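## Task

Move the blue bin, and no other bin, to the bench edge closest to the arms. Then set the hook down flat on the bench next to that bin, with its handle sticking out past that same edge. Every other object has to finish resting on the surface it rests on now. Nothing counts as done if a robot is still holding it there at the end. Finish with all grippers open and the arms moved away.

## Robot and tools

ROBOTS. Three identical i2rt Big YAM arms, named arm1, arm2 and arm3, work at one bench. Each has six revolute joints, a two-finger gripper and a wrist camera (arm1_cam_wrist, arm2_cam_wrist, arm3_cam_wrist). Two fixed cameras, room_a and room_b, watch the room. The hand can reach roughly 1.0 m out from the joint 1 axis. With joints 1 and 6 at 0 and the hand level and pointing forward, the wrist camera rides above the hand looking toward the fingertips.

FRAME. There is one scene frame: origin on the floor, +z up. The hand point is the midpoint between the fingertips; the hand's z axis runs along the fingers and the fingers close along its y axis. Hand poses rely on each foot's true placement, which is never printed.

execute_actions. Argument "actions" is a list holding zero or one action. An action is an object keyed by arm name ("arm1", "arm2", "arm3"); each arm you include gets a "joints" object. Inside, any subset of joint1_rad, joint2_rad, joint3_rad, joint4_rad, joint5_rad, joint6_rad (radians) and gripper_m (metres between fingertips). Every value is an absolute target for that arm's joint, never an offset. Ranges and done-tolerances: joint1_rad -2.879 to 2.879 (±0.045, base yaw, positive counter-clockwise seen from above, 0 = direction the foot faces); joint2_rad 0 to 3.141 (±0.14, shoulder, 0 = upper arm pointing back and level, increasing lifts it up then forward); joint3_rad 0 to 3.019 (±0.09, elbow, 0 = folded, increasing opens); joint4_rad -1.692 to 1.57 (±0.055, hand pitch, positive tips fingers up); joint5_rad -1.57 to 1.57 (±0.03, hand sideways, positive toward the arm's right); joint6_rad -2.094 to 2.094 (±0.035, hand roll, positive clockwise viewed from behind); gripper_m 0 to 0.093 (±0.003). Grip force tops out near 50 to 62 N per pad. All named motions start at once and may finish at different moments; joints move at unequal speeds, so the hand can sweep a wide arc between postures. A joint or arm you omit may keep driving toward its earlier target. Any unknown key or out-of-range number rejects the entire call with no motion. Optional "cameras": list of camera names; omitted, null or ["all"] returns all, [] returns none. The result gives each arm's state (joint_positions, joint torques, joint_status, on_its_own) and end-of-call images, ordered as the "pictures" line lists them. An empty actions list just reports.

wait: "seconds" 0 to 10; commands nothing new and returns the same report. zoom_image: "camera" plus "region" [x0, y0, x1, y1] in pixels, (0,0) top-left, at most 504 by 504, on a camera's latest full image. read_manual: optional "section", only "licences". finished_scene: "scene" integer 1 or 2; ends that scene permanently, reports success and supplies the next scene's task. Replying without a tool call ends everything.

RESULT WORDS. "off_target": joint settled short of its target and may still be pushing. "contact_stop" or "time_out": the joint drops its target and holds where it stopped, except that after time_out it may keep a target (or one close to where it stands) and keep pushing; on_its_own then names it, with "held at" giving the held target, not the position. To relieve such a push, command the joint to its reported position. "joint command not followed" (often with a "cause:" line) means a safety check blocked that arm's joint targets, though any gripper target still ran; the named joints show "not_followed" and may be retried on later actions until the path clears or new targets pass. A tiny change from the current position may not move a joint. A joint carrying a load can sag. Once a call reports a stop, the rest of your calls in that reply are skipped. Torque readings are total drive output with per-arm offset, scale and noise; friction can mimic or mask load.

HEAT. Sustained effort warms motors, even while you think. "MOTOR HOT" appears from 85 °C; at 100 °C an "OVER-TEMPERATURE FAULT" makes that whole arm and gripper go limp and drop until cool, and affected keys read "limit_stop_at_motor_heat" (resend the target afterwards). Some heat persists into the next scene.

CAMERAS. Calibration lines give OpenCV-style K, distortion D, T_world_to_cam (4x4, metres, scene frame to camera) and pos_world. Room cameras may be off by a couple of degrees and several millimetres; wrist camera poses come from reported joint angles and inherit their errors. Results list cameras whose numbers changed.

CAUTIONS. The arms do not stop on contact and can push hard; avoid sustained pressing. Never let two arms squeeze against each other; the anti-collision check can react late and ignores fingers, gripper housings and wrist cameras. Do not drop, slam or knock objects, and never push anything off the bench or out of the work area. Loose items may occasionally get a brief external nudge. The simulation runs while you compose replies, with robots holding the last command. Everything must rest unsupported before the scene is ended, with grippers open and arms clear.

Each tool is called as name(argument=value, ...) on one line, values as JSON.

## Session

execute_actions(actions=[])

Scene clock: 0.00 s.
Joint torques (N m, as the arm reports them, + toward a larger angle): no reading
arm1.joint_positions: joint1_rad=+0.120 joint2_rad=+0.466 joint3_rad=+1.507 joint4_rad=-1.401 joint5_rad=-0.037 joint6_rad=+0.535 gripper_m=+0.094
arm1.joint_status: not commanded
arm1.hand: x=-0.9825 y=+0.1314 z=+1.3085 quat_wxyz=(-0.248, +0.447, -0.693, -0.508) (m; scene frame)
arm2.joint_positions: joint1_rad=-0.156 joint2_rad=+0.375 joint3_rad=+1.636 joint4_rad=-1.142 joint5_rad=-0.108 joint6_rad=-0.350 gripper_m=+0.094
arm2.joint_status: not commanded
arm2.hand: x=+0.0022 y=+0.0502 z=+1.4690 quat_wxyz=(-0.654, +0.507, -0.425, -0.367) (m; scene frame)
arm3.joint_positions: joint1_rad=-0.545 joint2_rad=+0.428 joint3_rad=+1.492 joint4_rad=-1.373 joint5_rad=+0.101 joint6_rad=-0.232 gripper_m=+0.094
arm3.joint_status: not commanded
arm3.hand: x=+1.0267 y=+0.1122 z=+1.3294 quat_wxyz=(-0.544, +0.494, -0.636, -0.236) (m; scene frame)
pictures: arm1_cam_wrist, arm2_cam_wrist, arm3_cam_wrist, room_a, room_b
camera_calibration (this result's frames):
arm1_cam_wrist: T_world_to_cam=[[0.866372, -0.0785042, -0.493191, 1.51087], [-0.331103, -0.829605, -0.449585, 0.379805], [-0.373859, 0.552804, -0.744739, 0.662309], [0, 0, 0, 1]] pos_world=[-0.935612, 0.067571, 1.40915]
arm2_cam_wrist: T_world_to_cam=[[0.915731, -0.213335, 0.340477, -0.491676], [0.181255, -0.536933, -0.823923, 1.23849], [0.358585, 0.816205, -0.453018, 0.742695], [0, 0, 0, 1]] pos_world=[-0.0405581, -0.0460969, 1.52428]
arm3_cam_wrist: T_world_to_cam=[[0.886662, -0.395904, 0.238936, -1.18688], [-0.204201, -0.798825, -0.565845, 1.05845], [0.414889, 0.452922, -0.789132, 0.692645], [0, 0, 0, 1]] pos_world=[0.981127, 0.0619081, 1.42909]
Images, in order (width x height): arm1_cam_wrist 504x504, arm2_cam_wrist 504x504, arm3_cam_wrist 504x504, room_a 504x504, room_b 504x504.

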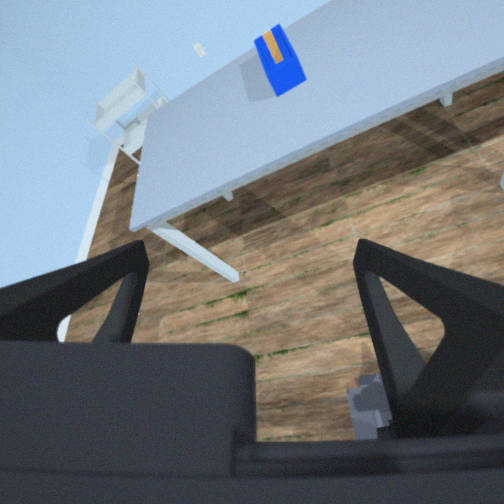

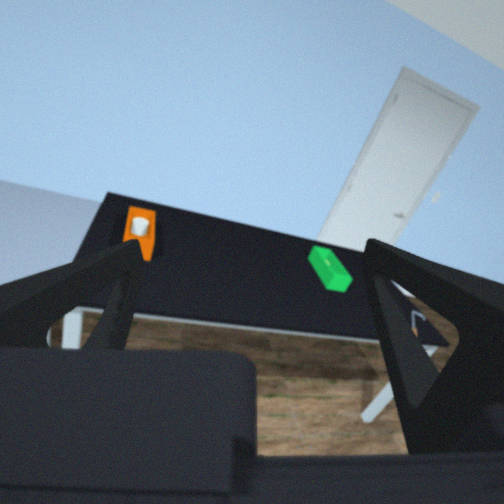

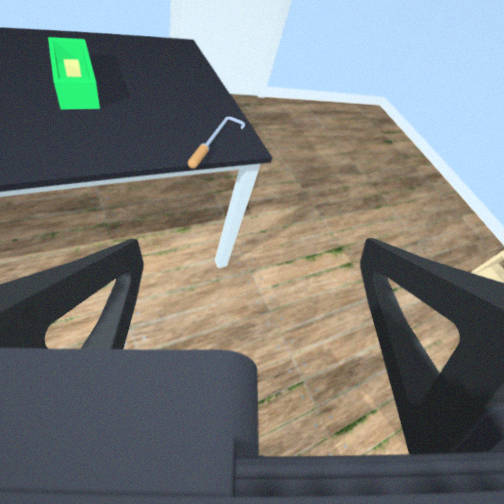

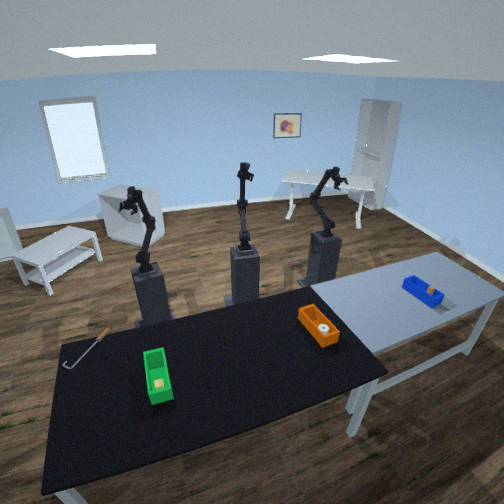

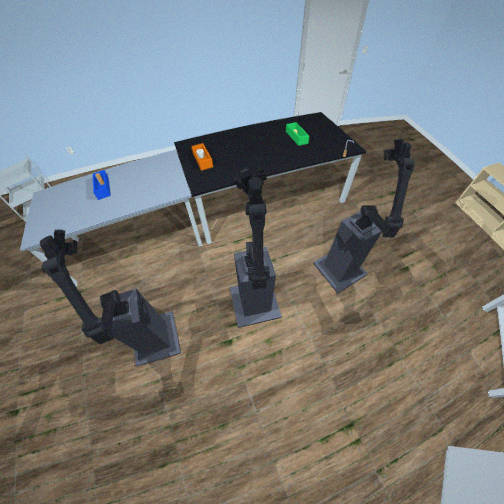

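zoom_image(camera="room_a", region=[40, 300, 140, 400])

zoom_image(camera="room_b", region=[300, 100, 400, 200])

zoom_image(camera="room_b", region=[50, 140, 150, 240])

Region (40, 300, 140, 400) of room_a's 504x504 image, scaled by 5.040, with more detail than that image has.

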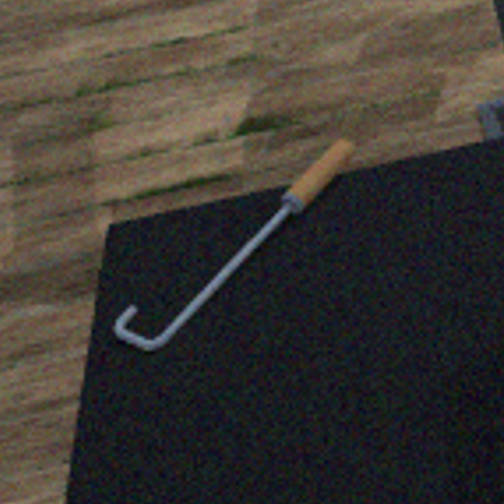

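Region (300, 100, 400, 200) of room_b's 504x504 image, scaled by 5.040, with more detail than that image has.

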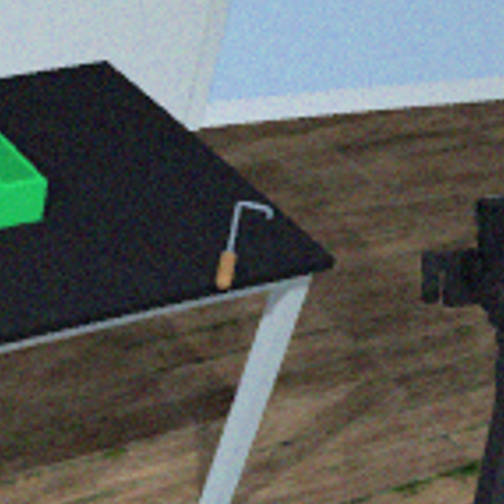

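Region (50, 140, 150, 240) of room_b's 504x504 image, scaled by 5.040, with more detail than that image has.

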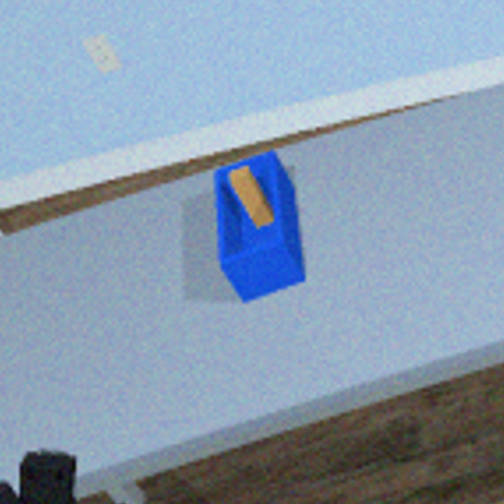

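execute_actions(actions=[{"arm3":{"joints":{"joint1_rad":-0.518,"joint2_rad":1.7,"joint3_rad":2.05,"joint4_rad":-0.36,"joint5_rad":0.269,"joint6_rad":0.19}},"arm2":{"joints":{"joint1_rad":-0.86,"joint2_rad":1.83,"joint3_rad":0.36,"joint4_rad":1.48,"joint5_rad":0,"joint6_rad":0}},"arm1":{"joints":{"joint1_rad":-0.98,"joint2_rad":1.5,"joint3_rad":1.99,"joint4_rad":-1.63,"joint5_rad":0,"joint6_rad":1.124}}}], cameras=[])

execute_actions(actions=[{"arm3":{"joints":{"joint2_rad":2.23}}}], cameras=["arm3_cam_wrist","room_b"])

Scene clock: 14.13 s.
Joint torques (N m, as the arm reports them, + toward a larger angle): arm1=[  1.41 -11.42  11.41   0.58   0.13   0.04] | arm2=[  1.34 -11.61   2.52   2.18   0.12   0.12] | arm3=[  0.8  -18.08  14.38   3.07   0.1    0.15]
arm1.joint_positions: joint1_rad=-0.987 joint2_rad=+1.503 joint3_rad=+1.955 joint4_rad=-1.621 joint5_rad=-0.001 joint6_rad=+1.116 gripper_m=+0.094
arm1.joint_status: all done
arm1.hand: x=-0.5340 y=+0.2551 z=+1.1598 quat_wxyz=(-0.138, -0.275, -0.940, -0.145) (m; scene frame)
arm2.joint_positions: joint1_rad=-0.866 joint2_rad=+1.819 joint3_rad=+0.364 joint4_rad=+1.463 joint5_rad=+0.000 joint6_rad=-0.009 gripper_m=+0.094
arm2.joint_status: all done
arm2.hand: x=+0.4028 y=+0.2490 z=+0.8486 quat_wxyz=(-0.684, +0.197, -0.674, -0.197) (m; scene frame)
arm3.joint_positions: joint1_rad=-0.524 joint2_rad=+1.709 joint3_rad=+2.011 joint4_rad=-0.379 joint5_rad=+0.267 joint6_rad=+0.181 gripper_m=+0.094
arm3.joint_status: all done
arm3.hand: x=+1.2783 y=+0.6808 z=+1.3161 quat_wxyz=(-0.581, +0.269, -0.680, -0.357) (m; scene frame)
pictures: none
No camera images: the call's "cameras" was empty. Leave "cameras" out to get every camera's image.

Scene clock: 15.83 s.
Joint torques (N m, as the arm reports them, + toward a larger angle): arm1=[  1.44 -11.31  11.36   0.59   0.13   0.04] | arm2=[  1.49 -11.25   2.49   2.19   0.11   0.11] | arm3=[  1.05 -25.99  14.4    2.23   0.21   0.15]
arm1.joint_positions: joint1_rad=-0.987 joint2_rad=+1.503 joint3_rad=+1.955 joint4_rad=-1.621 joint5_rad=-0.001 joint6_rad=+1.116 gripper_m=+0.094
arm1.joint_status: not commanded
arm1.hand: x=-0.5340 y=+0.2551 z=+1.1598 quat_wxyz=(-0.138, -0.275, -0.940, -0.145) (m; scene frame)
arm2.joint_positions: joint1_rad=-0.866 joint2_rad=+1.819 joint3_rad=+0.364 joint4_rad=+1.463 joint5_rad=+0.000 joint6_rad=-0.009 gripper_m=+0.094
arm2.joint_status: not commanded
arm2.hand: x=+0.4028 y=+0.2490 z=+0.8486 quat_wxyz=(-0.684, +0.197, -0.674, -0.197) (m; scene frame)
arm3.joint_positions: joint1_rad=-0.524 joint2_rad=+2.250 joint3_rad=+2.009 joint4_rad=-0.368 joint5_rad=+0.267 joint6_rad=+0.181 gripper_m=+0.094
arm3.joint_status: all done
arm3.hand: x=+1.3243 y=+0.8112 z=+0.8803 quat_wxyz=(-0.428, +0.369, -0.799, -0.206) (m; scene frame)
pictures: arm3_cam_wrist, room_b
camera_calibration (this result's frames):
arm3_cam_wrist: T_world_to_cam=[[0.768983, -0.639149, -0.0124236, -0.49225], [-0.60294, -0.718687, -0.346341, 1.69326], [0.212435, 0.273821, -0.938026, 0.442628], [0, 0, 0, 1]] pos_world=[1.30544, 0.781102, 0.995527]
Images, in order (width x height): arm3_cam_wrist 504x504, room_b 504x504.

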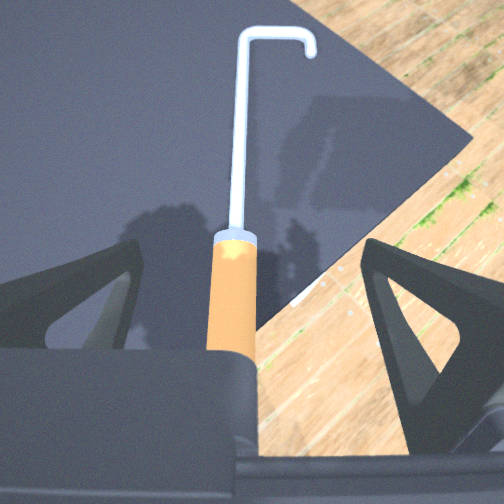

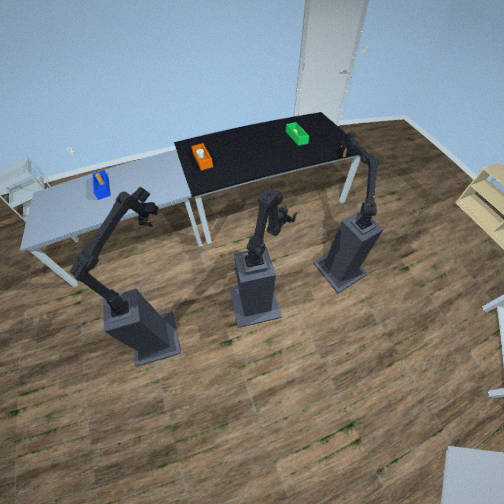

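execute_actions(actions=[{"arm3":{"joints":{"joint1_rad":-0.505,"joint2_rad":2.325,"joint3_rad":1.97,"joint4_rad":-0.22}}}], cameras=["arm3_cam_wrist"])

Scene clock: 24.30 s.
Joint torques (N m, as the arm reports them, + toward a larger angle): arm1=[  1.42 -11.28  11.38   0.58   0.14   0.04] | arm2=[  1.44 -11.59   2.46   2.22   0.12   0.11] | arm3=[  0.78 -24.54  11.1    2.86   0.16   0.14]
arm1.joint_positions: joint1_rad=-0.987 joint2_rad=+1.503 joint3_rad=+1.955 joint4_rad=-1.621 joint5_rad=-0.001 joint6_rad=+1.116 gripper_m=+0.094
arm1.joint_status: not commanded
arm1.hand: x=-0.5340 y=+0.2551 z=+1.1598 quat_wxyz=(-0.138, -0.275, -0.940, -0.145) (m; scene frame)
arm2.joint_positions: joint1_rad=-0.866 joint2_rad=+1.819 joint3_rad=+0.364 joint4_rad=+1.463 joint5_rad=+0.000 joint6_rad=-0.009 gripper_m=+0.094
arm2.joint_status: not commanded
arm2.hand: x=+0.4028 y=+0.2490 z=+0.8486 quat_wxyz=(-0.684, +0.197, -0.674, -0.197) (m; scene frame)
arm3.joint_positions: joint1_rad=-0.508 joint2_rad=+2.326 joint3_rad=+1.963 joint4_rad=-0.240 joint5_rad=+0.267 joint6_rad=+0.181 gripper_m=+0.094
arm3.joint_status: all done
arm3.hand: x=+1.3127 y=+0.8226 z=+0.8140 quat_wxyz=(-0.428, +0.375, -0.795, -0.211) (m; scene frame)
pictures: arm3_cam_wrist
camera_calibration (this result's frames):
arm3_cam_wrist: T_world_to_cam=[[0.779111, -0.626729, -0.0140336, -0.499082], [-0.590676, -0.726427, -0.351292, 1.66577], [0.20997, 0.281985, -0.936161, 0.374834], [0, 0, 0, 1]] pos_world=[1.29407, 0.791573, 0.929072]
Images, in order (width x height): arm3_cam_wrist 504x504.

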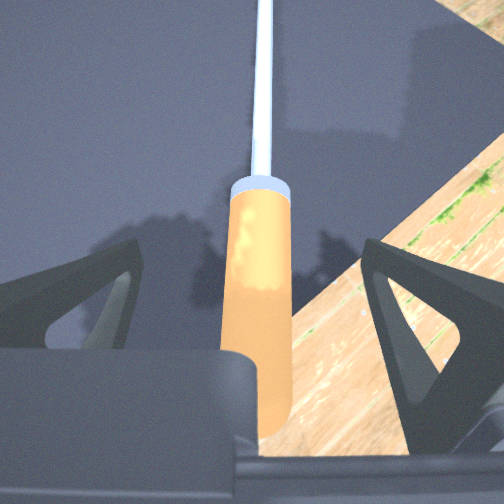

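execute_actions(actions=[{"arm3":{"joints":{"joint3_rad":1.93}}}], cameras=["arm3_cam_wrist"])

execute_actions(actions=[{"arm3":{"joints":{"gripper_m":0}}}], cameras=["arm3_cam_wrist"])

Scene clock: 28.00 s.
Joint torques (N m, as the arm reports them, + toward a larger angle): arm1=[  1.44 -11.26  11.38   0.58   0.13   0.04] | arm2=[  1.34 -11.68   2.54   2.19   0.12   0.13] | arm3=[  0.84 -23.39  10.52   2.76   0.15   0.13]
arm1.joint_positions: joint1_rad=-0.987 joint2_rad=+1.503 joint3_rad=+1.955 joint4_rad=-1.621 joint5_rad=-0.001 joint6_rad=+1.116 gripper_m=+0.094
arm1.joint_status: not commanded
arm1.hand: x=-0.5340 y=+0.2551 z=+1.1598 quat_wxyz=(-0.138, -0.275, -0.940, -0.145) (m; scene frame)
arm2.joint_positions: joint1_rad=-0.866 joint2_rad=+1.819 joint3_rad=+0.364 joint4_rad=+1.463 joint5_rad=+0.000 joint6_rad=-0.009 gripper_m=+0.094
arm2.joint_status: not commanded
arm2.hand: x=+0.4028 y=+0.2490 z=+0.8486 quat_wxyz=(-0.684, +0.197, -0.674, -0.197) (m; scene frame)
arm3.joint_positions: joint1_rad=-0.508 joint2_rad=+2.326 joint3_rad=+1.928 joint4_rad=-0.237 joint5_rad=+0.267 joint6_rad=+0.181 gripper_m=+0.094
arm3.joint_status: all done
arm3.hand: x=+1.3091 y=+0.8138 z=+0.7950 quat_wxyz=(-0.418, +0.380, -0.800, -0.201) (m; scene frame)
pictures: arm3_cam_wrist
camera_calibration (this result's frames):
arm3_cam_wrist: T_world_to_cam=[[0.779248, -0.626704, -0.0038003, -0.510425], [-0.594288, -0.73699, -0.321976, 1.64062], [0.198983, 0.253158, -0.94674, 0.406471], [0, 0, 0, 1]] pos_world=[1.29187, 0.786337, 0.911124]
Images, in order (width x height): arm3_cam_wrist 504x504.

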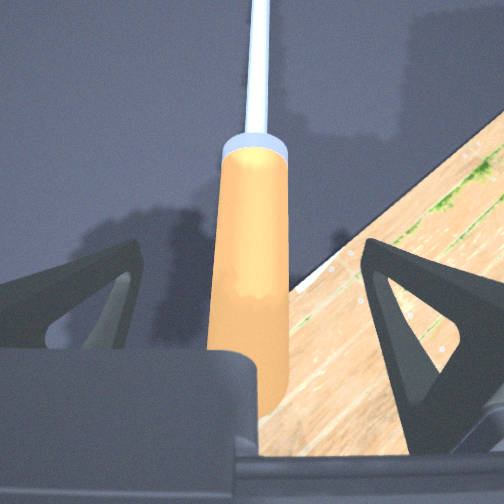

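Scene clock: 28.73 s.
Joint torques (N m, as the arm reports them, + toward a larger angle): arm1=[  1.43 -11.25  11.38   0.58   0.13   0.04] | arm2=[  1.28 -11.44   2.48   2.19   0.11   0.13] | arm3=[  0.85 -23.88  10.51   2.69   0.17   0.13]
arm1.joint_positions: joint1_rad=-0.987 joint2_rad=+1.503 joint3_rad=+1.955 joint4_rad=-1.621 joint5_rad=-0.001 joint6_rad=+1.116 gripper_m=+0.094
arm1.joint_status: not commanded
arm1.hand: x=-0.5340 y=+0.2551 z=+1.1598 quat_wxyz=(-0.138, -0.275, -0.940, -0.145) (m; scene frame)
arm2.joint_positions: joint1_rad=-0.866 joint2_rad=+1.819 joint3_rad=+0.364 joint4_rad=+1.463 joint5_rad=+0.000 joint6_rad=-0.009 gripper_m=+0.094
arm2.joint_status: not commanded
arm2.hand: x=+0.4028 y=+0.2490 z=+0.8486 quat_wxyz=(-0.684, +0.197, -0.674, -0.197) (m; scene frame)
arm3.joint_positions: joint1_rad=-0.508 joint2_rad=+2.326 joint3_rad=+1.928 joint4_rad=-0.237 joint5_rad=+0.269 joint6_rad=+0.184 gripper_m=+0.030
arm3.joint_status: gripper_m off_target (ended at +0.030, target +0.000)
arm3.hand: x=+1.3095 y=+0.8136 z=+0.7950 quat_wxyz=(-0.418, +0.379, -0.801, -0.201) (m; scene frame)
pictures: arm3_cam_wrist
camera_calibration (this result's frames):
arm3_cam_wrist: T_world_to_cam=[[0.777266, -0.629157, -0.0043974, -0.505745], [-0.596679, -0.734889, -0.322356, 1.6424], [0.199581, 0.25318, -0.946608, 0.405607], [0, 0, 0, 1]] pos_world=[1.29213, 0.786099, 0.911165]
Images, in order (width x height): arm3_cam_wrist 504x504.

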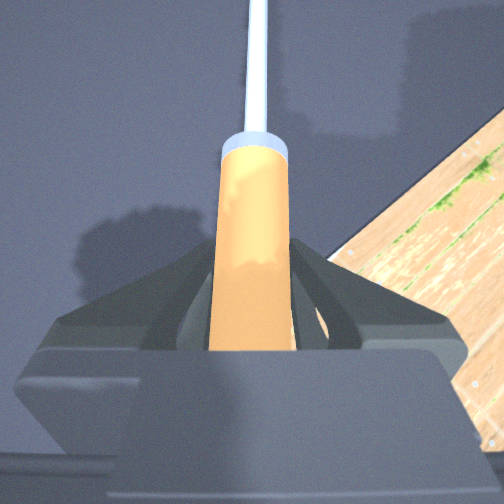

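execute_actions(actions=[{"arm3":{"joints":{"joint2_rad":2.16,"joint3_rad":2.21,"joint4_rad":-0.6}}}], cameras=["arm3_cam_wrist"])

execute_actions(actions=[{"arm3":{"joints":{"joint2_rad":1.7,"joint4_rad":-1.15}}}], cameras=["arm3_cam_wrist","room_a"])

Scene clock: 33.07 s.
Joint torques (N m, as the arm reports them, + toward a larger angle): arm1=[  1.45 -11.26  11.38   0.58   0.13   0.04] | arm2=[  1.34 -11.72   2.54   2.16   0.12   0.12] | arm3=[  0.7  -25.97  18.13   2.03   0.21   0.11]
arm1.joint_positions: joint1_rad=-0.987 joint2_rad=+1.503 joint3_rad=+1.955 joint4_rad=-1.621 joint5_rad=-0.001 joint6_rad=+1.116 gripper_m=+0.094
arm1.joint_status: not commanded
arm1.hand: x=-0.5340 y=+0.2551 z=+1.1598 quat_wxyz=(-0.138, -0.275, -0.940, -0.145) (m; scene frame)
arm2.joint_positions: joint1_rad=-0.866 joint2_rad=+1.819 joint3_rad=+0.364 joint4_rad=+1.463 joint5_rad=+0.000 joint6_rad=-0.009 gripper_m=+0.094
arm2.joint_status: not commanded
arm2.hand: x=+0.4028 y=+0.2490 z=+0.8486 quat_wxyz=(-0.684, +0.197, -0.674, -0.197) (m; scene frame)
arm3.joint_positions: joint1_rad=-0.508 joint2_rad=+2.196 joint3_rad=+2.130 joint4_rad=-0.604 joint5_rad=+0.266 joint6_rad=+0.184 gripper_m=+0.030
arm3.joint_status: all done
arm3.hand: x=+1.3074 y=+0.8044 z=+0.9494 quat_wxyz=(-0.406, +0.385, -0.806, -0.192) (m; scene frame)
pictures: arm3_cam_wrist
camera_calibration (this result's frames):
arm3_cam_wrist: T_world_to_cam=[[0.778771, -0.627295, 0.00412207, -0.520791], [-0.599322, -0.745951, -0.290464, 1.66624], [0.185282, 0.223735, -0.956877, 0.606579], [0, 0, 0, 1]] pos_world=[1.2918, 0.78053, 1.06655]
Images, in order (width x height): arm3_cam_wrist 504x504.

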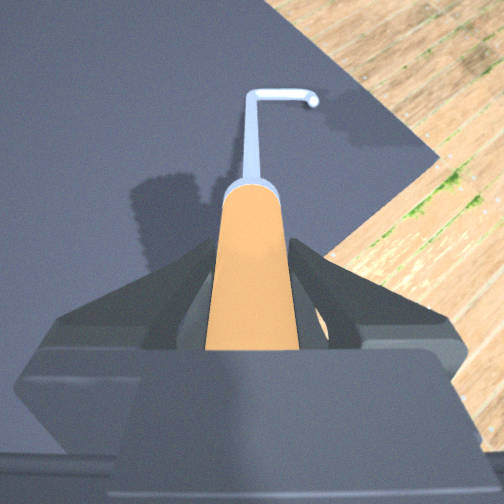

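Scene clock: 35.10 s.
Joint torques (N m, as the arm reports them, + toward a larger angle): arm1=[  1.44 -11.24  11.38   0.57   0.13   0.04] | arm2=[  1.25 -11.5    2.55   2.13   0.11   0.12] | arm3=[  0.73 -19.45  13.51   2.18   0.21   0.08]
arm1.joint_positions: joint1_rad=-0.987 joint2_rad=+1.503 joint3_rad=+1.955 joint4_rad=-1.621 joint5_rad=-0.001 joint6_rad=+1.116 gripper_m=+0.094
arm1.joint_status: not commanded
arm1.hand: x=-0.5340 y=+0.2551 z=+1.1598 quat_wxyz=(-0.138, -0.275, -0.940, -0.145) (m; scene frame)
arm2.joint_positions: joint1_rad=-0.866 joint2_rad=+1.819 joint3_rad=+0.364 joint4_rad=+1.463 joint5_rad=+0.000 joint6_rad=-0.009 gripper_m=+0.094
arm2.joint_status: not commanded
arm2.hand: x=+0.4028 y=+0.2490 z=+0.8486 quat_wxyz=(-0.684, +0.197, -0.674, -0.197) (m; scene frame)
arm3.joint_positions: joint1_rad=-0.508 joint2_rad=+1.736 joint3_rad=+2.173 joint4_rad=-1.155 joint5_rad=+0.266 joint6_rad=+0.186 gripper_m=+0.030
arm3.joint_status: all done
arm3.hand: x=+1.2427 y=+0.6237 z=+1.2213 quat_wxyz=(-0.390, +0.392, -0.814, -0.177) (m; scene frame)
pictures: arm3_cam_wrist, room_a
camera_calibration (this result's frames):
arm3_cam_wrist: T_world_to_cam=[[0.778726, -0.627111, 0.0178228, -0.601711], [-0.604373, -0.757506, -0.246817, 1.53185], [0.168282, 0.181431, -0.968898, 0.981391], [0, 0, 0, 1]] pos_world=[1.22923, 0.604992, 1.33968]
Images, in order (width x height): arm3_cam_wrist 504x504, room_a 504x504.

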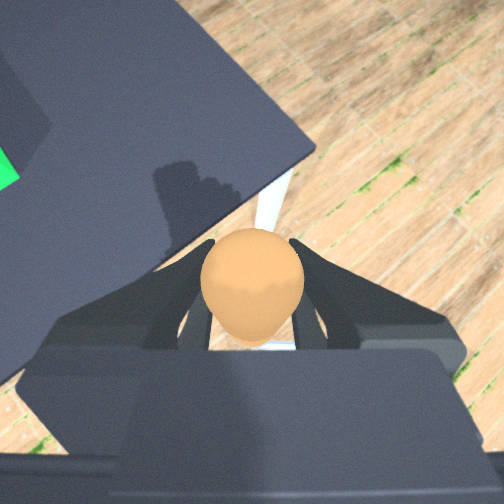

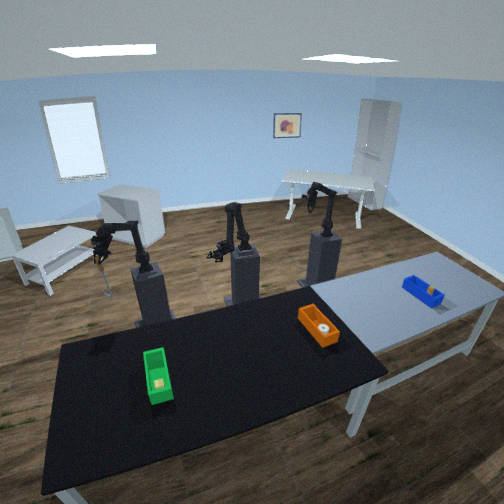

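execute_actions(actions=[{"arm3":{"joints":{"joint1_rad":0.2,"joint2_rad":1.5,"joint3_rad":1.65,"joint4_rad":-0.82,"joint5_rad":0,"joint6_rad":0}}}], cameras=["arm3_cam_wrist"])

execute_actions(actions=[{"arm3":{"joints":{"joint1_rad":0.873,"joint2_rad":1.34,"joint3_rad":1.13,"joint4_rad":-0.44}}}], cameras=["arm3_cam_wrist","arm2_cam_wrist","room_a"])

Scene clock: 43.73 s.
Joint torques (N m, as the arm reports them, + toward a larger angle): arm1=[  1.4  -11.27  11.39   0.58   0.13   0.04] | arm2=[  1.31 -11.64   2.52   2.19   0.12   0.12] | arm3=[  1.02 -18.53  14.5    3.15   0.05   0.  ]
arm1.joint_positions: joint1_rad=-0.987 joint2_rad=+1.503 joint3_rad=+1.955 joint4_rad=-1.621 joint5_rad=-0.001 joint6_rad=+1.116 gripper_m=+0.094
arm1.joint_status: not commanded
arm1.hand: x=-0.5340 y=+0.2551 z=+1.1598 quat_wxyz=(-0.138, -0.275, -0.940, -0.145) (m; scene frame)
arm2.joint_positions: joint1_rad=-0.866 joint2_rad=+1.819 joint3_rad=+0.364 joint4_rad=+1.463 joint5_rad=+0.000 joint6_rad=-0.009 gripper_m=+0.094
arm2.joint_status: not commanded
arm2.hand: x=+0.4028 y=+0.2490 z=+0.8486 quat_wxyz=(-0.684, +0.197, -0.674, -0.197) (m; scene frame)
arm3.joint_positions: joint1_rad=+0.201 joint2_rad=+1.539 joint3_rad=+1.611 joint4_rad=-0.846 joint5_rad=-0.002 joint6_rad=+0.010 gripper_m=+0.030
arm3.joint_status: all done
arm3.hand: x=+0.7435 y=+0.6032 z=+1.0954 quat_wxyz=(-0.222, +0.750, -0.531, -0.326) (m; scene frame)
pictures: arm3_cam_wrist
camera_calibration (this result's frames):
arm3_cam_wrist: T_world_to_cam=[[0.940268, 0.340215, -0.0122212, -0.894194], [0.333106, -0.926843, -0.17321, 0.50802], [-0.0702559, 0.158793, -0.984809, 1.15554], [0, 0, 0, 1]] pos_world=[0.75274, 0.591582, 1.21505]
Images, in order (width x height): arm3_cam_wrist 504x504.

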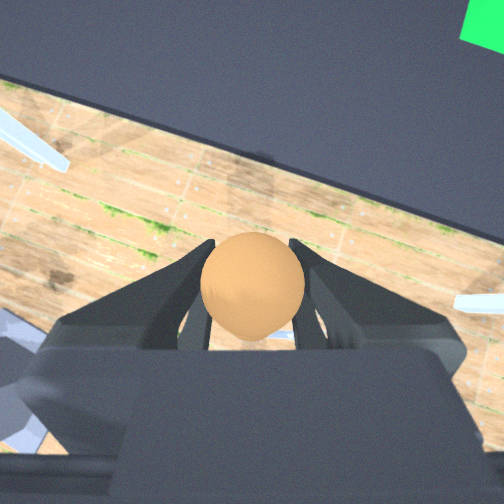

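Scene clock: 45.20 s.
Joint torques (N m, as the arm reports them, + toward a larger angle): arm1=[  1.44 -11.23  11.38   0.59   0.13   0.04] | arm2=[  1.25 -11.66   2.47   2.2    0.12   0.12] | arm3=[ -0.29 -13.25  14.4    3.39   0.11   0.06]
arm1.joint_positions: joint1_rad=-0.987 joint2_rad=+1.503 joint3_rad=+1.955 joint4_rad=-1.621 joint5_rad=-0.001 joint6_rad=+1.116 gripper_m=+0.094
arm1.joint_status: not commanded
arm1.hand: x=-0.5340 y=+0.2551 z=+1.1598 quat_wxyz=(-0.138, -0.275, -0.940, -0.145) (m; scene frame)
arm2.joint_positions: joint1_rad=-0.866 joint2_rad=+1.819 joint3_rad=+0.364 joint4_rad=+1.463 joint5_rad=+0.000 joint6_rad=-0.009 gripper_m=+0.094
arm2.joint_status: not commanded
arm2.hand: x=+0.4028 y=+0.2490 z=+0.8486 quat_wxyz=(-0.684, +0.197, -0.674, -0.197) (m; scene frame)
arm3.joint_positions: joint1_rad=+0.879 joint2_rad=+1.369 joint3_rad=+1.090 joint4_rad=-0.470 joint5_rad=-0.003 joint6_rad=+0.007 gripper_m=+0.030
arm3.joint_status: all done
arm3.hand: x=+0.4802 y=+0.2979 z=+0.9693 quat_wxyz=(-0.108, +0.880, -0.247, -0.390) (m; scene frame)
pictures: arm2_cam_wrist, arm3_cam_wrist, room_a
camera_calibration (this result's frames):
arm2_cam_wrist: T_world_to_cam=[[0.53797, -0.84292, -0.00860347, 0.000311507], [-0.495451, -0.307917, -0.812228, 0.967164], [0.681994, 0.441217, -0.583276, 0.229404], [0, 0, 0, 1]] pos_world=[0.322563, 0.196852, 0.919366]
arm3_cam_wrist: T_world_to_cam=[[0.516217, 0.856456, -0.00175747, -0.504659], [0.839673, -0.506503, -0.195968, -0.0554354], [-0.168728, 0.0996863, -0.980609, 1.12219], [0, 0, 0, 1]] pos_world=[0.496405, 0.292273, 1.08868]
Images, in order (width x height): arm2_cam_wrist 504x504, arm3_cam_wrist 504x504, room_a 504x504.

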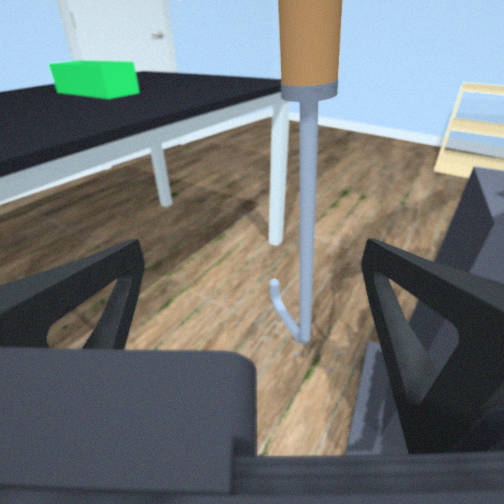

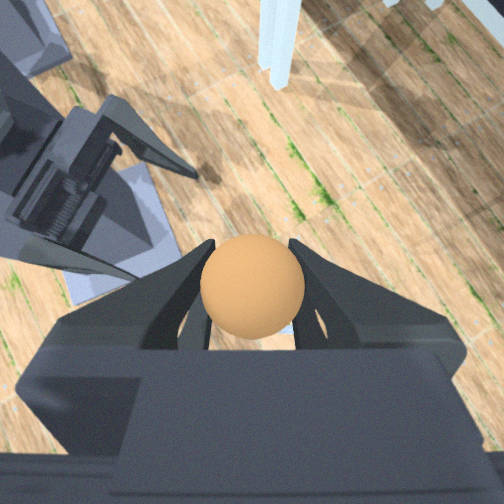

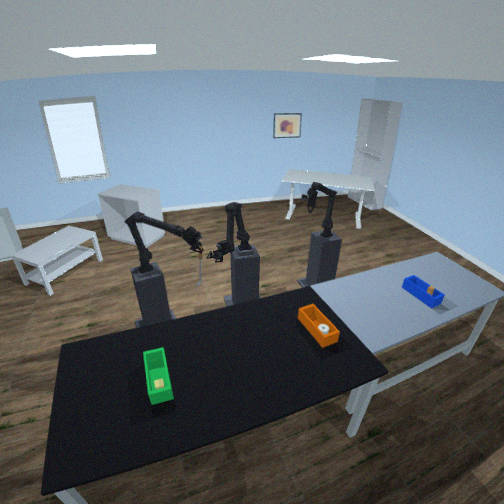

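execute_actions(actions=[{"arm2":{"joints":{"joint1_rad":-0.922,"joint2_rad":1.96,"joint3_rad":0.715,"joint4_rad":1.255}}}], cameras=["arm3_cam_wrist","arm2_cam_wrist"])

Scene clock: 48.80 s.
Joint torques (N m, as the arm reports them, + toward a larger angle): arm1=[  1.43 -11.24  11.38   0.58   0.13   0.04] | arm2=[  0.81 -17.14   5.56   1.23   0.12   0.13] | arm3=[ -0.29 -13.52  14.15   3.31   0.13   0.  ]
arm1.joint_positions: joint1_rad=-0.987 joint2_rad=+1.503 joint3_rad=+1.955 joint4_rad=-1.621 joint5_rad=-0.001 joint6_rad=+1.116 gripper_m=+0.094
arm1.joint_status: not commanded
arm1.hand: x=-0.5340 y=+0.2551 z=+1.1598 quat_wxyz=(-0.138, -0.275, -0.940, -0.145) (m; scene frame)
arm2.joint_positions: joint1_rad=-0.923 joint2_rad=+1.957 joint3_rad=+0.701 joint4_rad=+1.265 joint5_rad=+0.000 joint6_rad=-0.009 gripper_m=+0.094
arm2.joint_status: all done
arm2.hand: x=+0.5220 y=+0.2850 z=+0.8408 quat_wxyz=(-0.690, +0.178, -0.679, -0.178) (m; scene frame)
arm3.joint_positions: joint1_rad=+0.879 joint2_rad=+1.369 joint3_rad=+1.090 joint4_rad=-0.470 joint5_rad=-0.003 joint6_rad=+0.007 gripper_m=+0.030
arm3.joint_status: not commanded
arm3.hand: x=+0.4802 y=+0.2979 z=+0.9693 quat_wxyz=(-0.108, +0.880, -0.247, -0.390) (m; scene frame)
pictures: arm2_cam_wrist, arm3_cam_wrist
camera_calibration (this result's frames):
arm2_cam_wrist: T_world_to_cam=[[0.489557, -0.871922, -0.00923877, 0.000580145], [-0.510852, -0.278209, -0.813406, 1.03149], [0.706656, 0.402929, -0.581623, 0.124261], [0, 0, 0, 1]] pos_world=[0.438848, 0.237409, 0.911303]
arm3_cam_wrist: T_world_to_cam=[[0.516217, 0.856456, -0.00175747, -0.504659], [0.839673, -0.506503, -0.195968, -0.0554354], [-0.168728, 0.0996863, -0.980609, 1.12219], [0, 0, 0, 1]] pos_world=[0.496405, 0.292273, 1.08868]
Images, in order (width x height): arm2_cam_wrist 504x504, arm3_cam_wrist 504x504.

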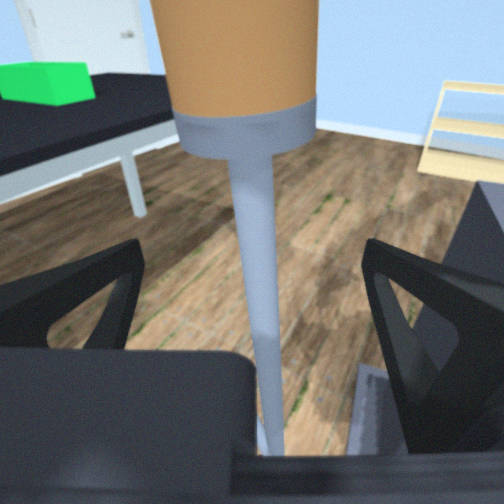

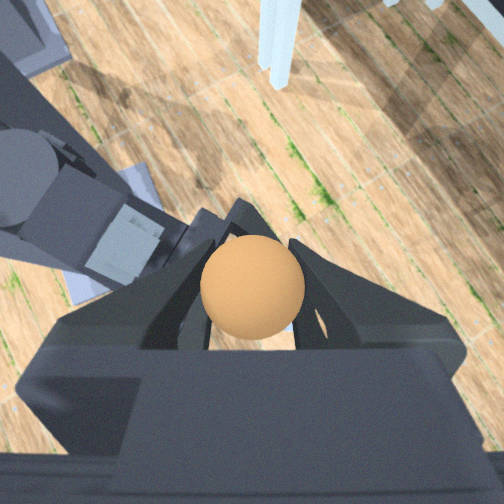

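execute_actions(actions=[{"arm2":{"joints":{"gripper_m":0}}}], cameras=["arm2_cam_wrist"])

Scene clock: 52.00 s.
Joint torques (N m, as the arm reports them, + toward a larger angle): arm1=[  1.45 -11.25  11.37   0.57   0.13   0.04] | arm2=[ -0.06 -16.56   5.47   1.3    0.22   0.27] | arm3=[ -1.   -13.87  14.29   3.18  -0.02   0.13]
arm1.joint_positions: joint1_rad=-0.987 joint2_rad=+1.503 joint3_rad=+1.955 joint4_rad=-1.621 joint5_rad=-0.001 joint6_rad=+1.116 gripper_m=+0.094
arm1.joint_status: not commanded
arm1.hand: x=-0.5340 y=+0.2551 z=+1.1598 quat_wxyz=(-0.138, -0.275, -0.940, -0.145) (m; scene frame)
arm2.joint_positions: joint1_rad=-0.916 joint2_rad=+1.957 joint3_rad=+0.701 joint4_rad=+1.263 joint5_rad=-0.003 joint6_rad=-0.023 gripper_m=+0.008
arm2.joint_status: gripper_m off_target (ended at +0.008, target +0.000)
arm2.hand: x=+0.5196 y=+0.2892 z=+0.8402 quat_wxyz=(-0.689, +0.187, -0.678, -0.176) (m; scene frame)
arm3.joint_positions: joint1_rad=+0.878 joint2_rad=+1.369 joint3_rad=+1.090 joint4_rad=-0.470 joint5_rad=+0.001 joint6_rad=-0.006 gripper_m=+0.030
arm3.joint_status: not commanded
arm3.hand: x=+0.4809 y=+0.2991 z=+0.9696 quat_wxyz=(-0.113, +0.881, -0.243, -0.389) (m; scene frame)
pictures: arm2_cam_wrist
camera_calibration (this result's frames):
arm2_cam_wrist: T_world_to_cam=[[0.498358, -0.866953, 0.0057003, -0.0131717], [-0.503575, -0.294814, -0.812094, 1.03094], [0.705728, 0.401843, -0.583498, 0.126289], [0, 0, 0, 1]] pos_world=[0.436595, 0.241768, 0.910986]
Images, in order (width x height): arm2_cam_wrist 504x504.

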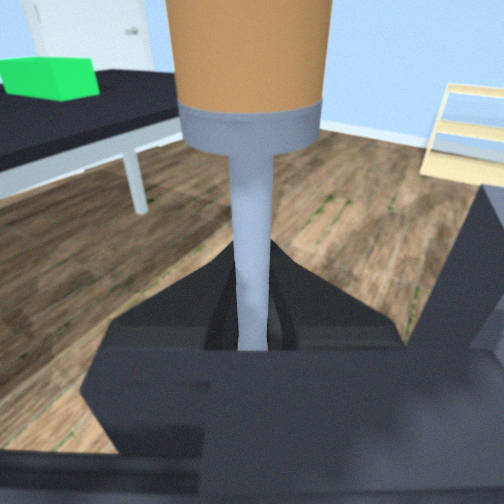

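execute_actions(actions=[{"arm3":{"joints":{"gripper_m":0.055}}}], cameras=[])

execute_actions(actions=[{"arm2":{"joints":{"joint2_rad":2.25,"joint3_rad":0.77,"joint4_rad":1.55}}}], cameras=["arm2_cam_wrist","arm3_cam_wrist"])

execute_actions(actions=[{"arm2":{"joints":{"joint1_rad":1.13,"joint4_rad":1.57}},"arm3":{"joints":{"joint1_rad":0,"joint2_rad":0.8}},"arm1":{"joints":{"joint2_rad":1.7,"joint6_rad":-0.82}}}], cameras=[])

execute_actions(actions=[{"arm1":{"joints":{"joint2_rad":1.86}}}], cameras=["arm1_cam_wrist","arm2_cam_wrist","room_b"])

Scene clock: 56.60 s.
Joint torques (N m, as the arm reports them, + toward a larger angle): arm1=[  1.45 -11.28  11.38   0.58   0.13   0.04] | arm2=[ -0.04 -16.75   5.5    1.94   0.22   0.11] | arm3=[ -0.27 -12.48  14.47   2.86   0.03   0.1 ]
arm1.joint_positions: joint1_rad=-0.987 joint2_rad=+1.503 joint3_rad=+1.955 joint4_rad=-1.621 joint5_rad=-0.001 joint6_rad=+1.116 gripper_m=+0.094
arm1.joint_status: not commanded
arm1.hand: x=-0.5340 y=+0.2551 z=+1.1598 quat_wxyz=(-0.138, -0.275, -0.940, -0.145) (m; scene frame)
arm2.joint_positions: joint1_rad=-0.916 joint2_rad=+1.960 joint3_rad=+0.701 joint4_rad=+1.245 joint5_rad=-0.003 joint6_rad=-0.010 gripper_m=+0.008
arm2.joint_status: not commanded
arm2.hand: x=+0.5196 y=+0.2892 z=+0.8341 quat_wxyz=(-0.681, +0.184, -0.686, -0.179) (m; scene frame)
arm3.joint_positions: joint1_rad=+0.878 joint2_rad=+1.362 joint3_rad=+1.090 joint4_rad=-0.460 joint5_rad=+0.000 joint6_rad=-0.006 gripper_m=+0.055
arm3.joint_status: all done
arm3.hand: x=+0.4801 y=+0.2994 z=+0.9748 quat_wxyz=(-0.115, +0.878, -0.242, -0.396) (m; scene frame)
pictures: none
No camera images: the call's "cameras" was empty. Leave "cameras" out to get every camera's image.

Scene clock: 57.73 s.
Joint torques (N m, as the arm reports them, + toward a larger angle): arm1=[  1.43 -11.28  11.38   0.58   0.13   0.04] | arm2=[ -0.04 -20.42   4.11   3.     0.21   0.12] | arm3=[ -0.51 -12.6   14.37   2.67   0.05   0.09]
arm1.joint_positions: joint1_rad=-0.987 joint2_rad=+1.503 joint3_rad=+1.955 joint4_rad=-1.621 joint5_rad=-0.001 joint6_rad=+1.116 gripper_m=+0.094
arm1.joint_status: not commanded
arm1.hand: x=-0.5340 y=+0.2551 z=+1.1598 quat_wxyz=(-0.138, -0.275, -0.940, -0.145) (m; scene frame)
arm2.joint_positions: joint1_rad=-0.916 joint2_rad=+2.275 joint3_rad=+0.744 joint4_rad=+1.508 joint5_rad=-0.003 joint6_rad=-0.010 gripper_m=+0.008
arm2.joint_status: all done
arm2.hand: x=+0.5095 y=+0.2840 z=+0.7334 quat_wxyz=(-0.678, +0.185, -0.689, -0.178) (m; scene frame)
arm3.joint_positions: joint1_rad=+0.878 joint2_rad=+1.362 joint3_rad=+1.090 joint4_rad=-0.460 joint5_rad=+0.000 joint6_rad=-0.006 gripper_m=+0.055
arm3.joint_status: not commanded
arm3.hand: x=+0.4801 y=+0.2994 z=+0.9748 quat_wxyz=(-0.115, +0.878, -0.242, -0.396) (m; scene frame)
pictures: arm2_cam_wrist, arm3_cam_wrist
camera_calibration (this result's frames):
arm2_cam_wrist: T_world_to_cam=[[0.498075, -0.867095, -0.00821266, -0.00166604], [-0.530444, -0.297177, -0.793924, 0.938577], [0.685967, 0.39979, -0.607962, 0.101828], [0, 0, 0, 1]] pos_world=[0.428842, 0.236769, 0.807053]
arm3_cam_wrist: T_world_to_cam=[[0.511729, 0.859082, 0.0105616, -0.516493], [0.840687, -0.498161, -0.21232, -0.0406244], [-0.177139, 0.117529, -0.977143, 1.12276], [0, 0, 0, 1]] pos_world=[0.49734, 0.291515, 1.09392]
Images, in order (width x height): arm2_cam_wrist 504x504, arm3_cam_wrist 504x504.

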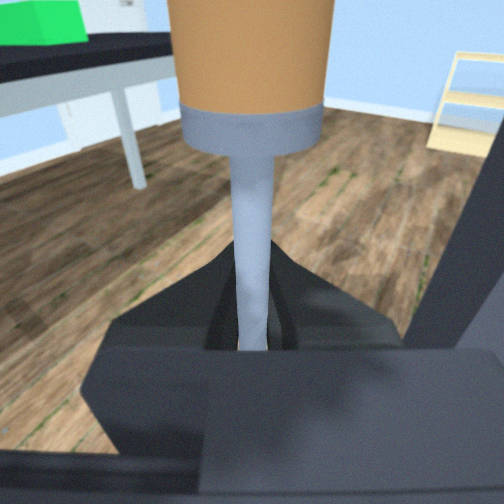

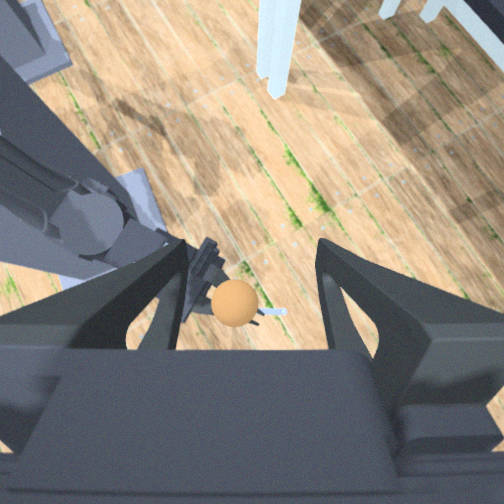

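Scene clock: 60.07 s.
Joint torques (N m, as the arm reports them, + toward a larger angle): arm1=[  1.43 -15.89  11.21   0.26   0.    -0.06] | arm2=[ -0.04 -20.73   2.4    3.03   0.22   0.11] | arm3=[ 0.21 -2.23 14.49  2.78 -0.03  0.11]
arm1.joint_positions: joint1_rad=-0.987 joint2_rad=+1.719 joint3_rad=+1.961 joint4_rad=-1.623 joint5_rad=-0.001 joint6_rad=-0.812 gripper_m=+0.094
arm1.joint_status: all done
arm1.hand: x=-0.4832 y=+0.2846 z=+1.0516 quat_wxyz=(-0.095, +0.625, -0.775, +0.017) (m; scene frame)
arm2.joint_positions: joint1_rad=+1.135 joint2_rad=+2.275 joint3_rad=+0.769 joint4_rad=+1.528 joint5_rad=-0.003 joint6_rad=-0.008 gripper_m=+0.008
arm2.joint_status: all done
arm2.hand: x=-0.4896 y=+0.3187 z=+0.7436 quat_wxyz=(-0.207, +0.671, -0.192, -0.685) (m; scene frame)
arm3.joint_positions: joint1_rad=+0.002 joint2_rad=+0.794 joint3_rad=+1.090 joint4_rad=-0.453 joint5_rad=+0.001 joint6_rad=-0.006 gripper_m=+0.055
arm3.joint_status: all done
arm3.hand: x=+0.9005 y=+0.4136 z=+1.2460 quat_wxyz=(-0.427, +0.573, -0.494, -0.496) (m; scene frame)
pictures: none
No camera images: the call's "cameras" was empty. Leave "cameras" out to get every camera's image.

Scene clock: 61.17 s.
Joint torques (N m, as the arm reports them, + toward a larger angle): arm1=[  1.38 -18.35  11.09  -0.06   0.    -0.1 ] | arm2=[ -0.15 -20.56   2.38   3.02   0.23   0.11] | arm3=[ 0.36 -2.46 14.5   2.77 -0.06  0.13]
arm1.joint_positions: joint1_rad=-0.987 joint2_rad=+1.882 joint3_rad=+1.961 joint4_rad=-1.623 joint5_rad=-0.001 joint6_rad=-0.813 gripper_m=+0.094
arm1.joint_status: all done
arm1.hand: x=-0.4589 y=+0.2984 z=+0.9607 quat_wxyz=(-0.014, +0.628, -0.778, +0.006) (m; scene frame)
arm2.joint_positions: joint1_rad=+1.135 joint2_rad=+2.275 joint3_rad=+0.769 joint4_rad=+1.528 joint5_rad=-0.003 joint6_rad=-0.008 gripper_m=+0.008
arm2.joint_status: not commanded
arm2.hand: x=-0.4896 y=+0.3187 z=+0.7436 quat_wxyz=(-0.207, +0.671, -0.192, -0.685) (m; scene frame)
arm3.joint_positions: joint1_rad=+0.002 joint2_rad=+0.794 joint3_rad=+1.090 joint4_rad=-0.453 joint5_rad=+0.001 joint6_rad=-0.006 gripper_m=+0.055
arm3.joint_status: not commanded
arm3.hand: x=+0.9005 y=+0.4136 z=+1.2460 quat_wxyz=(-0.427, +0.573, -0.494, -0.496) (m; scene frame)
pictures: arm1_cam_wrist, arm2_cam_wrist, room_b
camera_calibration (this result's frames):
arm1_cam_wrist: T_world_to_cam=[[0.975321, -0.220127, 0.0171443, 0.500755], [-0.191818, -0.806313, 0.559523, -0.377163], [-0.109342, -0.549003, -0.828637, 1.03747], [0, 0, 0, 1]] pos_world=[-0.447304, 0.375689, 1.06213]
arm2_cam_wrist: T_world_to_cam=[[0.538975, 0.84232, 0.00141337, -0.0057306], [0.483834, -0.308216, -0.81909, 0.94585], [-0.6895, 0.442153, -0.573664, 0.0670482], [0, 0, 0, 1]] pos_world=[-0.408315, 0.266707, 0.813207]
Images, in order (width x height): arm1_cam_wrist 504x504, arm2_cam_wrist 504x504, room_b 504x504.

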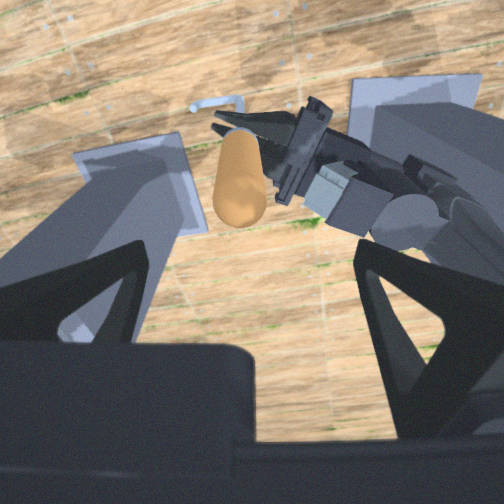

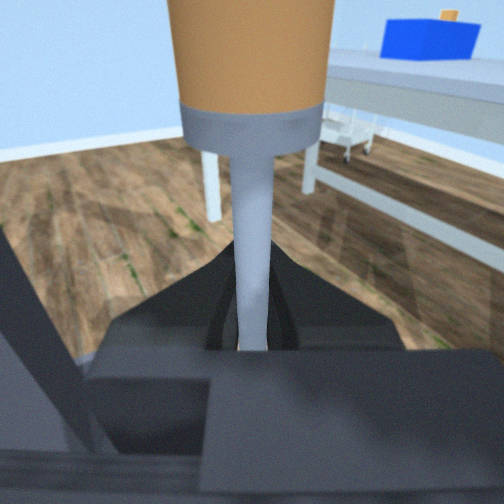

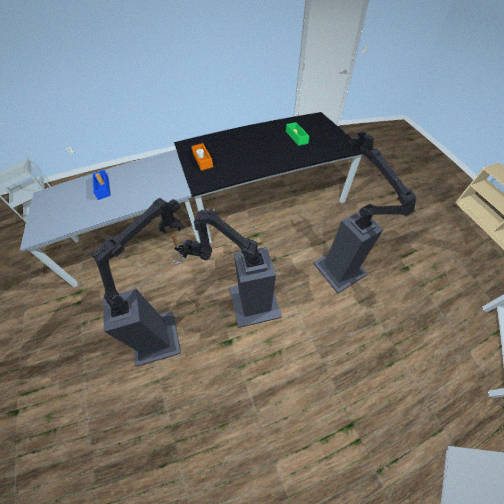

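execute_actions(actions=[{"arm1":{"joints":{"gripper_m":0.065}},"arm2":{"joints":{"joint2_rad":2.03,"joint3_rad":0.71,"joint4_rad":1.36}}}], cameras=["arm1_cam_wrist"])

Scene clock: 66.87 s.
Joint torques (N m, as the arm reports them, + toward a larger angle): arm1=[  1.39 -18.37  11.09  -0.08   0.    -0.1 ] | arm2=[  0.07 -18.12   4.69   1.92   0.22   0.1 ] | arm3=[ 0.27 -2.52 14.6   2.88 -0.07  0.17]
arm1.joint_positions: joint1_rad=-0.987 joint2_rad=+1.882 joint3_rad=+1.961 joint4_rad=-1.623 joint5_rad=-0.001 joint6_rad=-0.813 gripper_m=+0.065
arm1.joint_status: all done
arm1.hand: x=-0.4589 y=+0.2984 z=+0.9607 quat_wxyz=(-0.014, +0.628, -0.778, +0.006) (m; scene frame)
arm2.joint_positions: joint1_rad=+1.135 joint2_rad=+2.039 joint3_rad=+0.697 joint4_rad=+1.351 joint5_rad=-0.003 joint6_rad=-0.008 gripper_m=+0.008
arm2.joint_status: all done
arm2.hand: x=-0.4867 y=+0.3162 z=+0.8120 quat_wxyz=(-0.206, +0.676, -0.194, -0.680) (m; scene frame)
arm3.joint_positions: joint1_rad=+0.002 joint2_rad=+0.794 joint3_rad=+1.090 joint4_rad=-0.453 joint5_rad=+0.001 joint6_rad=-0.006 gripper_m=+0.055
arm3.joint_status: not commanded
arm3.hand: x=+0.9005 y=+0.4136 z=+1.2460 quat_wxyz=(-0.427, +0.573, -0.494, -0.496) (m; scene frame)
pictures: arm1_cam_wrist
camera_calibration (this result's frames):
arm1_cam_wrist: T_world_to_cam=[[0.975321, -0.220127, 0.0171443, 0.500755], [-0.191818, -0.806313, 0.559523, -0.377163], [-0.109342, -0.549003, -0.828637, 1.03747], [0, 0, 0, 1]] pos_world=[-0.447304, 0.375689, 1.06213]
Images, in order (width x height): arm1_cam_wrist 504x504.

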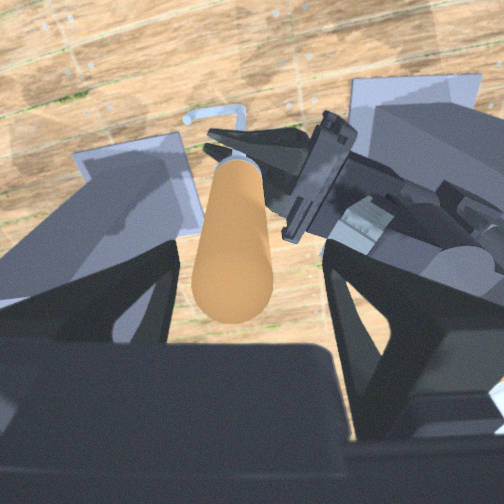

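execute_actions(actions=[{"arm2":{"joints":{"joint2_rad":1.88,"joint3_rad":0.665,"joint4_rad":1.265}}}], cameras=["arm1_cam_wrist","arm2_cam_wrist"])

Scene clock: 72.80 s.
Joint torques (N m, as the arm reports them, + toward a larger angle): arm1=[  1.39 -18.4   11.09  -0.07   0.    -0.1 ] | arm2=[ -0.15 -17.65   5.45   2.03   0.2    0.11] | arm3=[ 0.18 -2.58 14.4   2.88 -0.07  0.14]
arm1.joint_positions: joint1_rad=-0.987 joint2_rad=+1.882 joint3_rad=+1.961 joint4_rad=-1.623 joint5_rad=-0.001 joint6_rad=-0.813 gripper_m=+0.065
arm1.joint_status: not commanded
arm1.hand: x=-0.4589 y=+0.2984 z=+0.9607 quat_wxyz=(-0.014, +0.628, -0.778, +0.006) (m; scene frame)
arm2.joint_positions: joint1_rad=+1.135 joint2_rad=+1.897 joint3_rad=+0.651 joint4_rad=+1.252 joint5_rad=-0.003 joint6_rad=-0.008 gripper_m=+0.008
arm2.joint_status: all done
arm2.hand: x=-0.4781 y=+0.3104 z=+0.8512 quat_wxyz=(-0.205, +0.677, -0.194, -0.680) (m; scene frame)
arm3.joint_positions: joint1_rad=+0.002 joint2_rad=+0.794 joint3_rad=+1.090 joint4_rad=-0.453 joint5_rad=+0.001 joint6_rad=-0.006 gripper_m=+0.055
arm3.joint_status: not commanded
arm3.hand: x=+0.9005 y=+0.4136 z=+1.2460 quat_wxyz=(-0.427, +0.573, -0.494, -0.496) (m; scene frame)
pictures: arm1_cam_wrist, arm2_cam_wrist
camera_calibration (this result's frames):
arm1_cam_wrist: T_world_to_cam=[[0.975321, -0.220127, 0.0171443, 0.500755], [-0.191818, -0.806313, 0.559523, -0.377163], [-0.109342, -0.549003, -0.828637, 1.03747], [0, 0, 0, 1]] pos_world=[-0.447304, 0.375689, 1.06213]
arm2_cam_wrist: T_world_to_cam=[[0.53904, 0.842279, 0.00131934, -0.00500955], [0.494752, -0.315362, -0.809794, 1.02535], [-0.681657, 0.437164, -0.586713, 0.15679], [0, 0, 0, 1]] pos_world=[-0.397717, 0.259033, 0.92232]
Images, in order (width x height): arm1_cam_wrist 504x504, arm2_cam_wrist 504x504.

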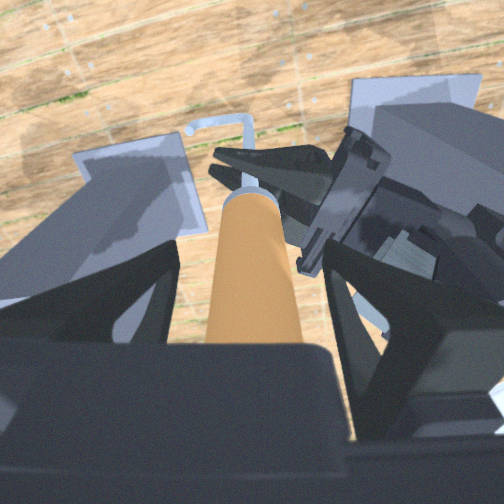

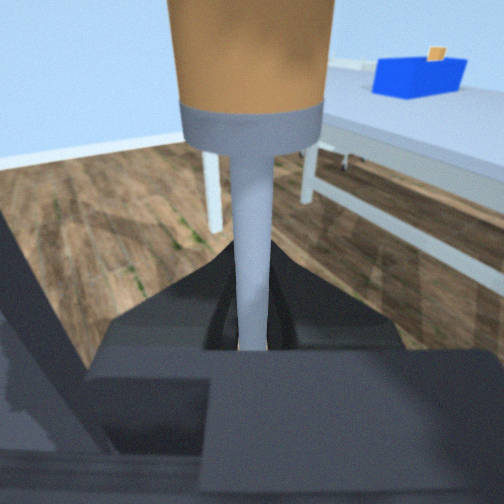

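execute_actions(actions=[{"arm1":{"joints":{"gripper_m":0}}}], cameras=["arm1_cam_wrist"])

Scene clock: 76.37 s.
Joint torques (N m, as the arm reports them, + toward a larger angle): arm1=[  1.35 -18.37  11.09  -0.08  -0.02  -0.09] | arm2=[ -0.01 -17.94   5.48   2.     0.22   0.12] | arm3=[ 0.13 -2.31 14.61  2.72 -0.06  0.13]
arm1.joint_positions: joint1_rad=-0.987 joint2_rad=+1.882 joint3_rad=+1.961 joint4_rad=-1.623 joint5_rad=+0.000 joint6_rad=-0.814 gripper_m=+0.030
arm1.joint_status: gripper_m off_target (ended at +0.030, target +0.000)
arm1.hand: x=-0.4589 y=+0.2983 z=+0.9607 quat_wxyz=(-0.014, +0.628, -0.778, +0.006) (m; scene frame)
arm2.joint_positions: joint1_rad=+1.135 joint2_rad=+1.897 joint3_rad=+0.651 joint4_rad=+1.251 joint5_rad=-0.003 joint6_rad=-0.008 gripper_m=+0.008
arm2.joint_status: not commanded
arm2.hand: x=-0.4781 y=+0.3104 z=+0.8510 quat_wxyz=(-0.205, +0.677, -0.194, -0.679) (m; scene frame)
arm3.joint_positions: joint1_rad=+0.002 joint2_rad=+0.794 joint3_rad=+1.090 joint4_rad=-0.453 joint5_rad=+0.001 joint6_rad=-0.006 gripper_m=+0.055
arm3.joint_status: not commanded
arm3.hand: x=+0.9005 y=+0.4136 z=+1.2460 quat_wxyz=(-0.427, +0.573, -0.494, -0.496) (m; scene frame)
pictures: arm1_cam_wrist
camera_calibration (this result's frames):
arm1_cam_wrist: T_world_to_cam=[[0.975566, -0.219015, 0.0174242, 0.500221], [-0.191019, -0.806329, 0.559773, -0.377072], [-0.108549, -0.549424, -0.828463, 1.03776], [0, 0, 0, 1]] pos_world=[-0.447379, 0.375683, 1.0621]
Images, in order (width x height): arm1_cam_wrist 504x504.

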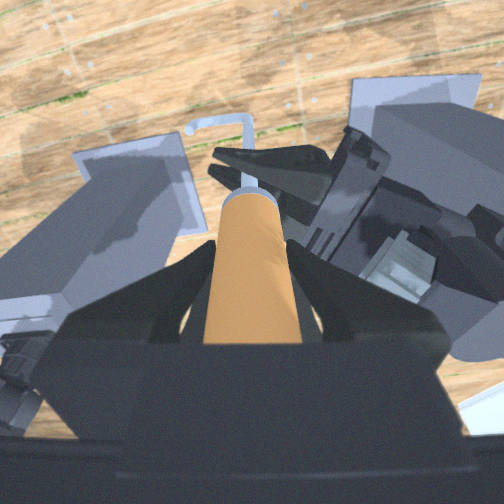

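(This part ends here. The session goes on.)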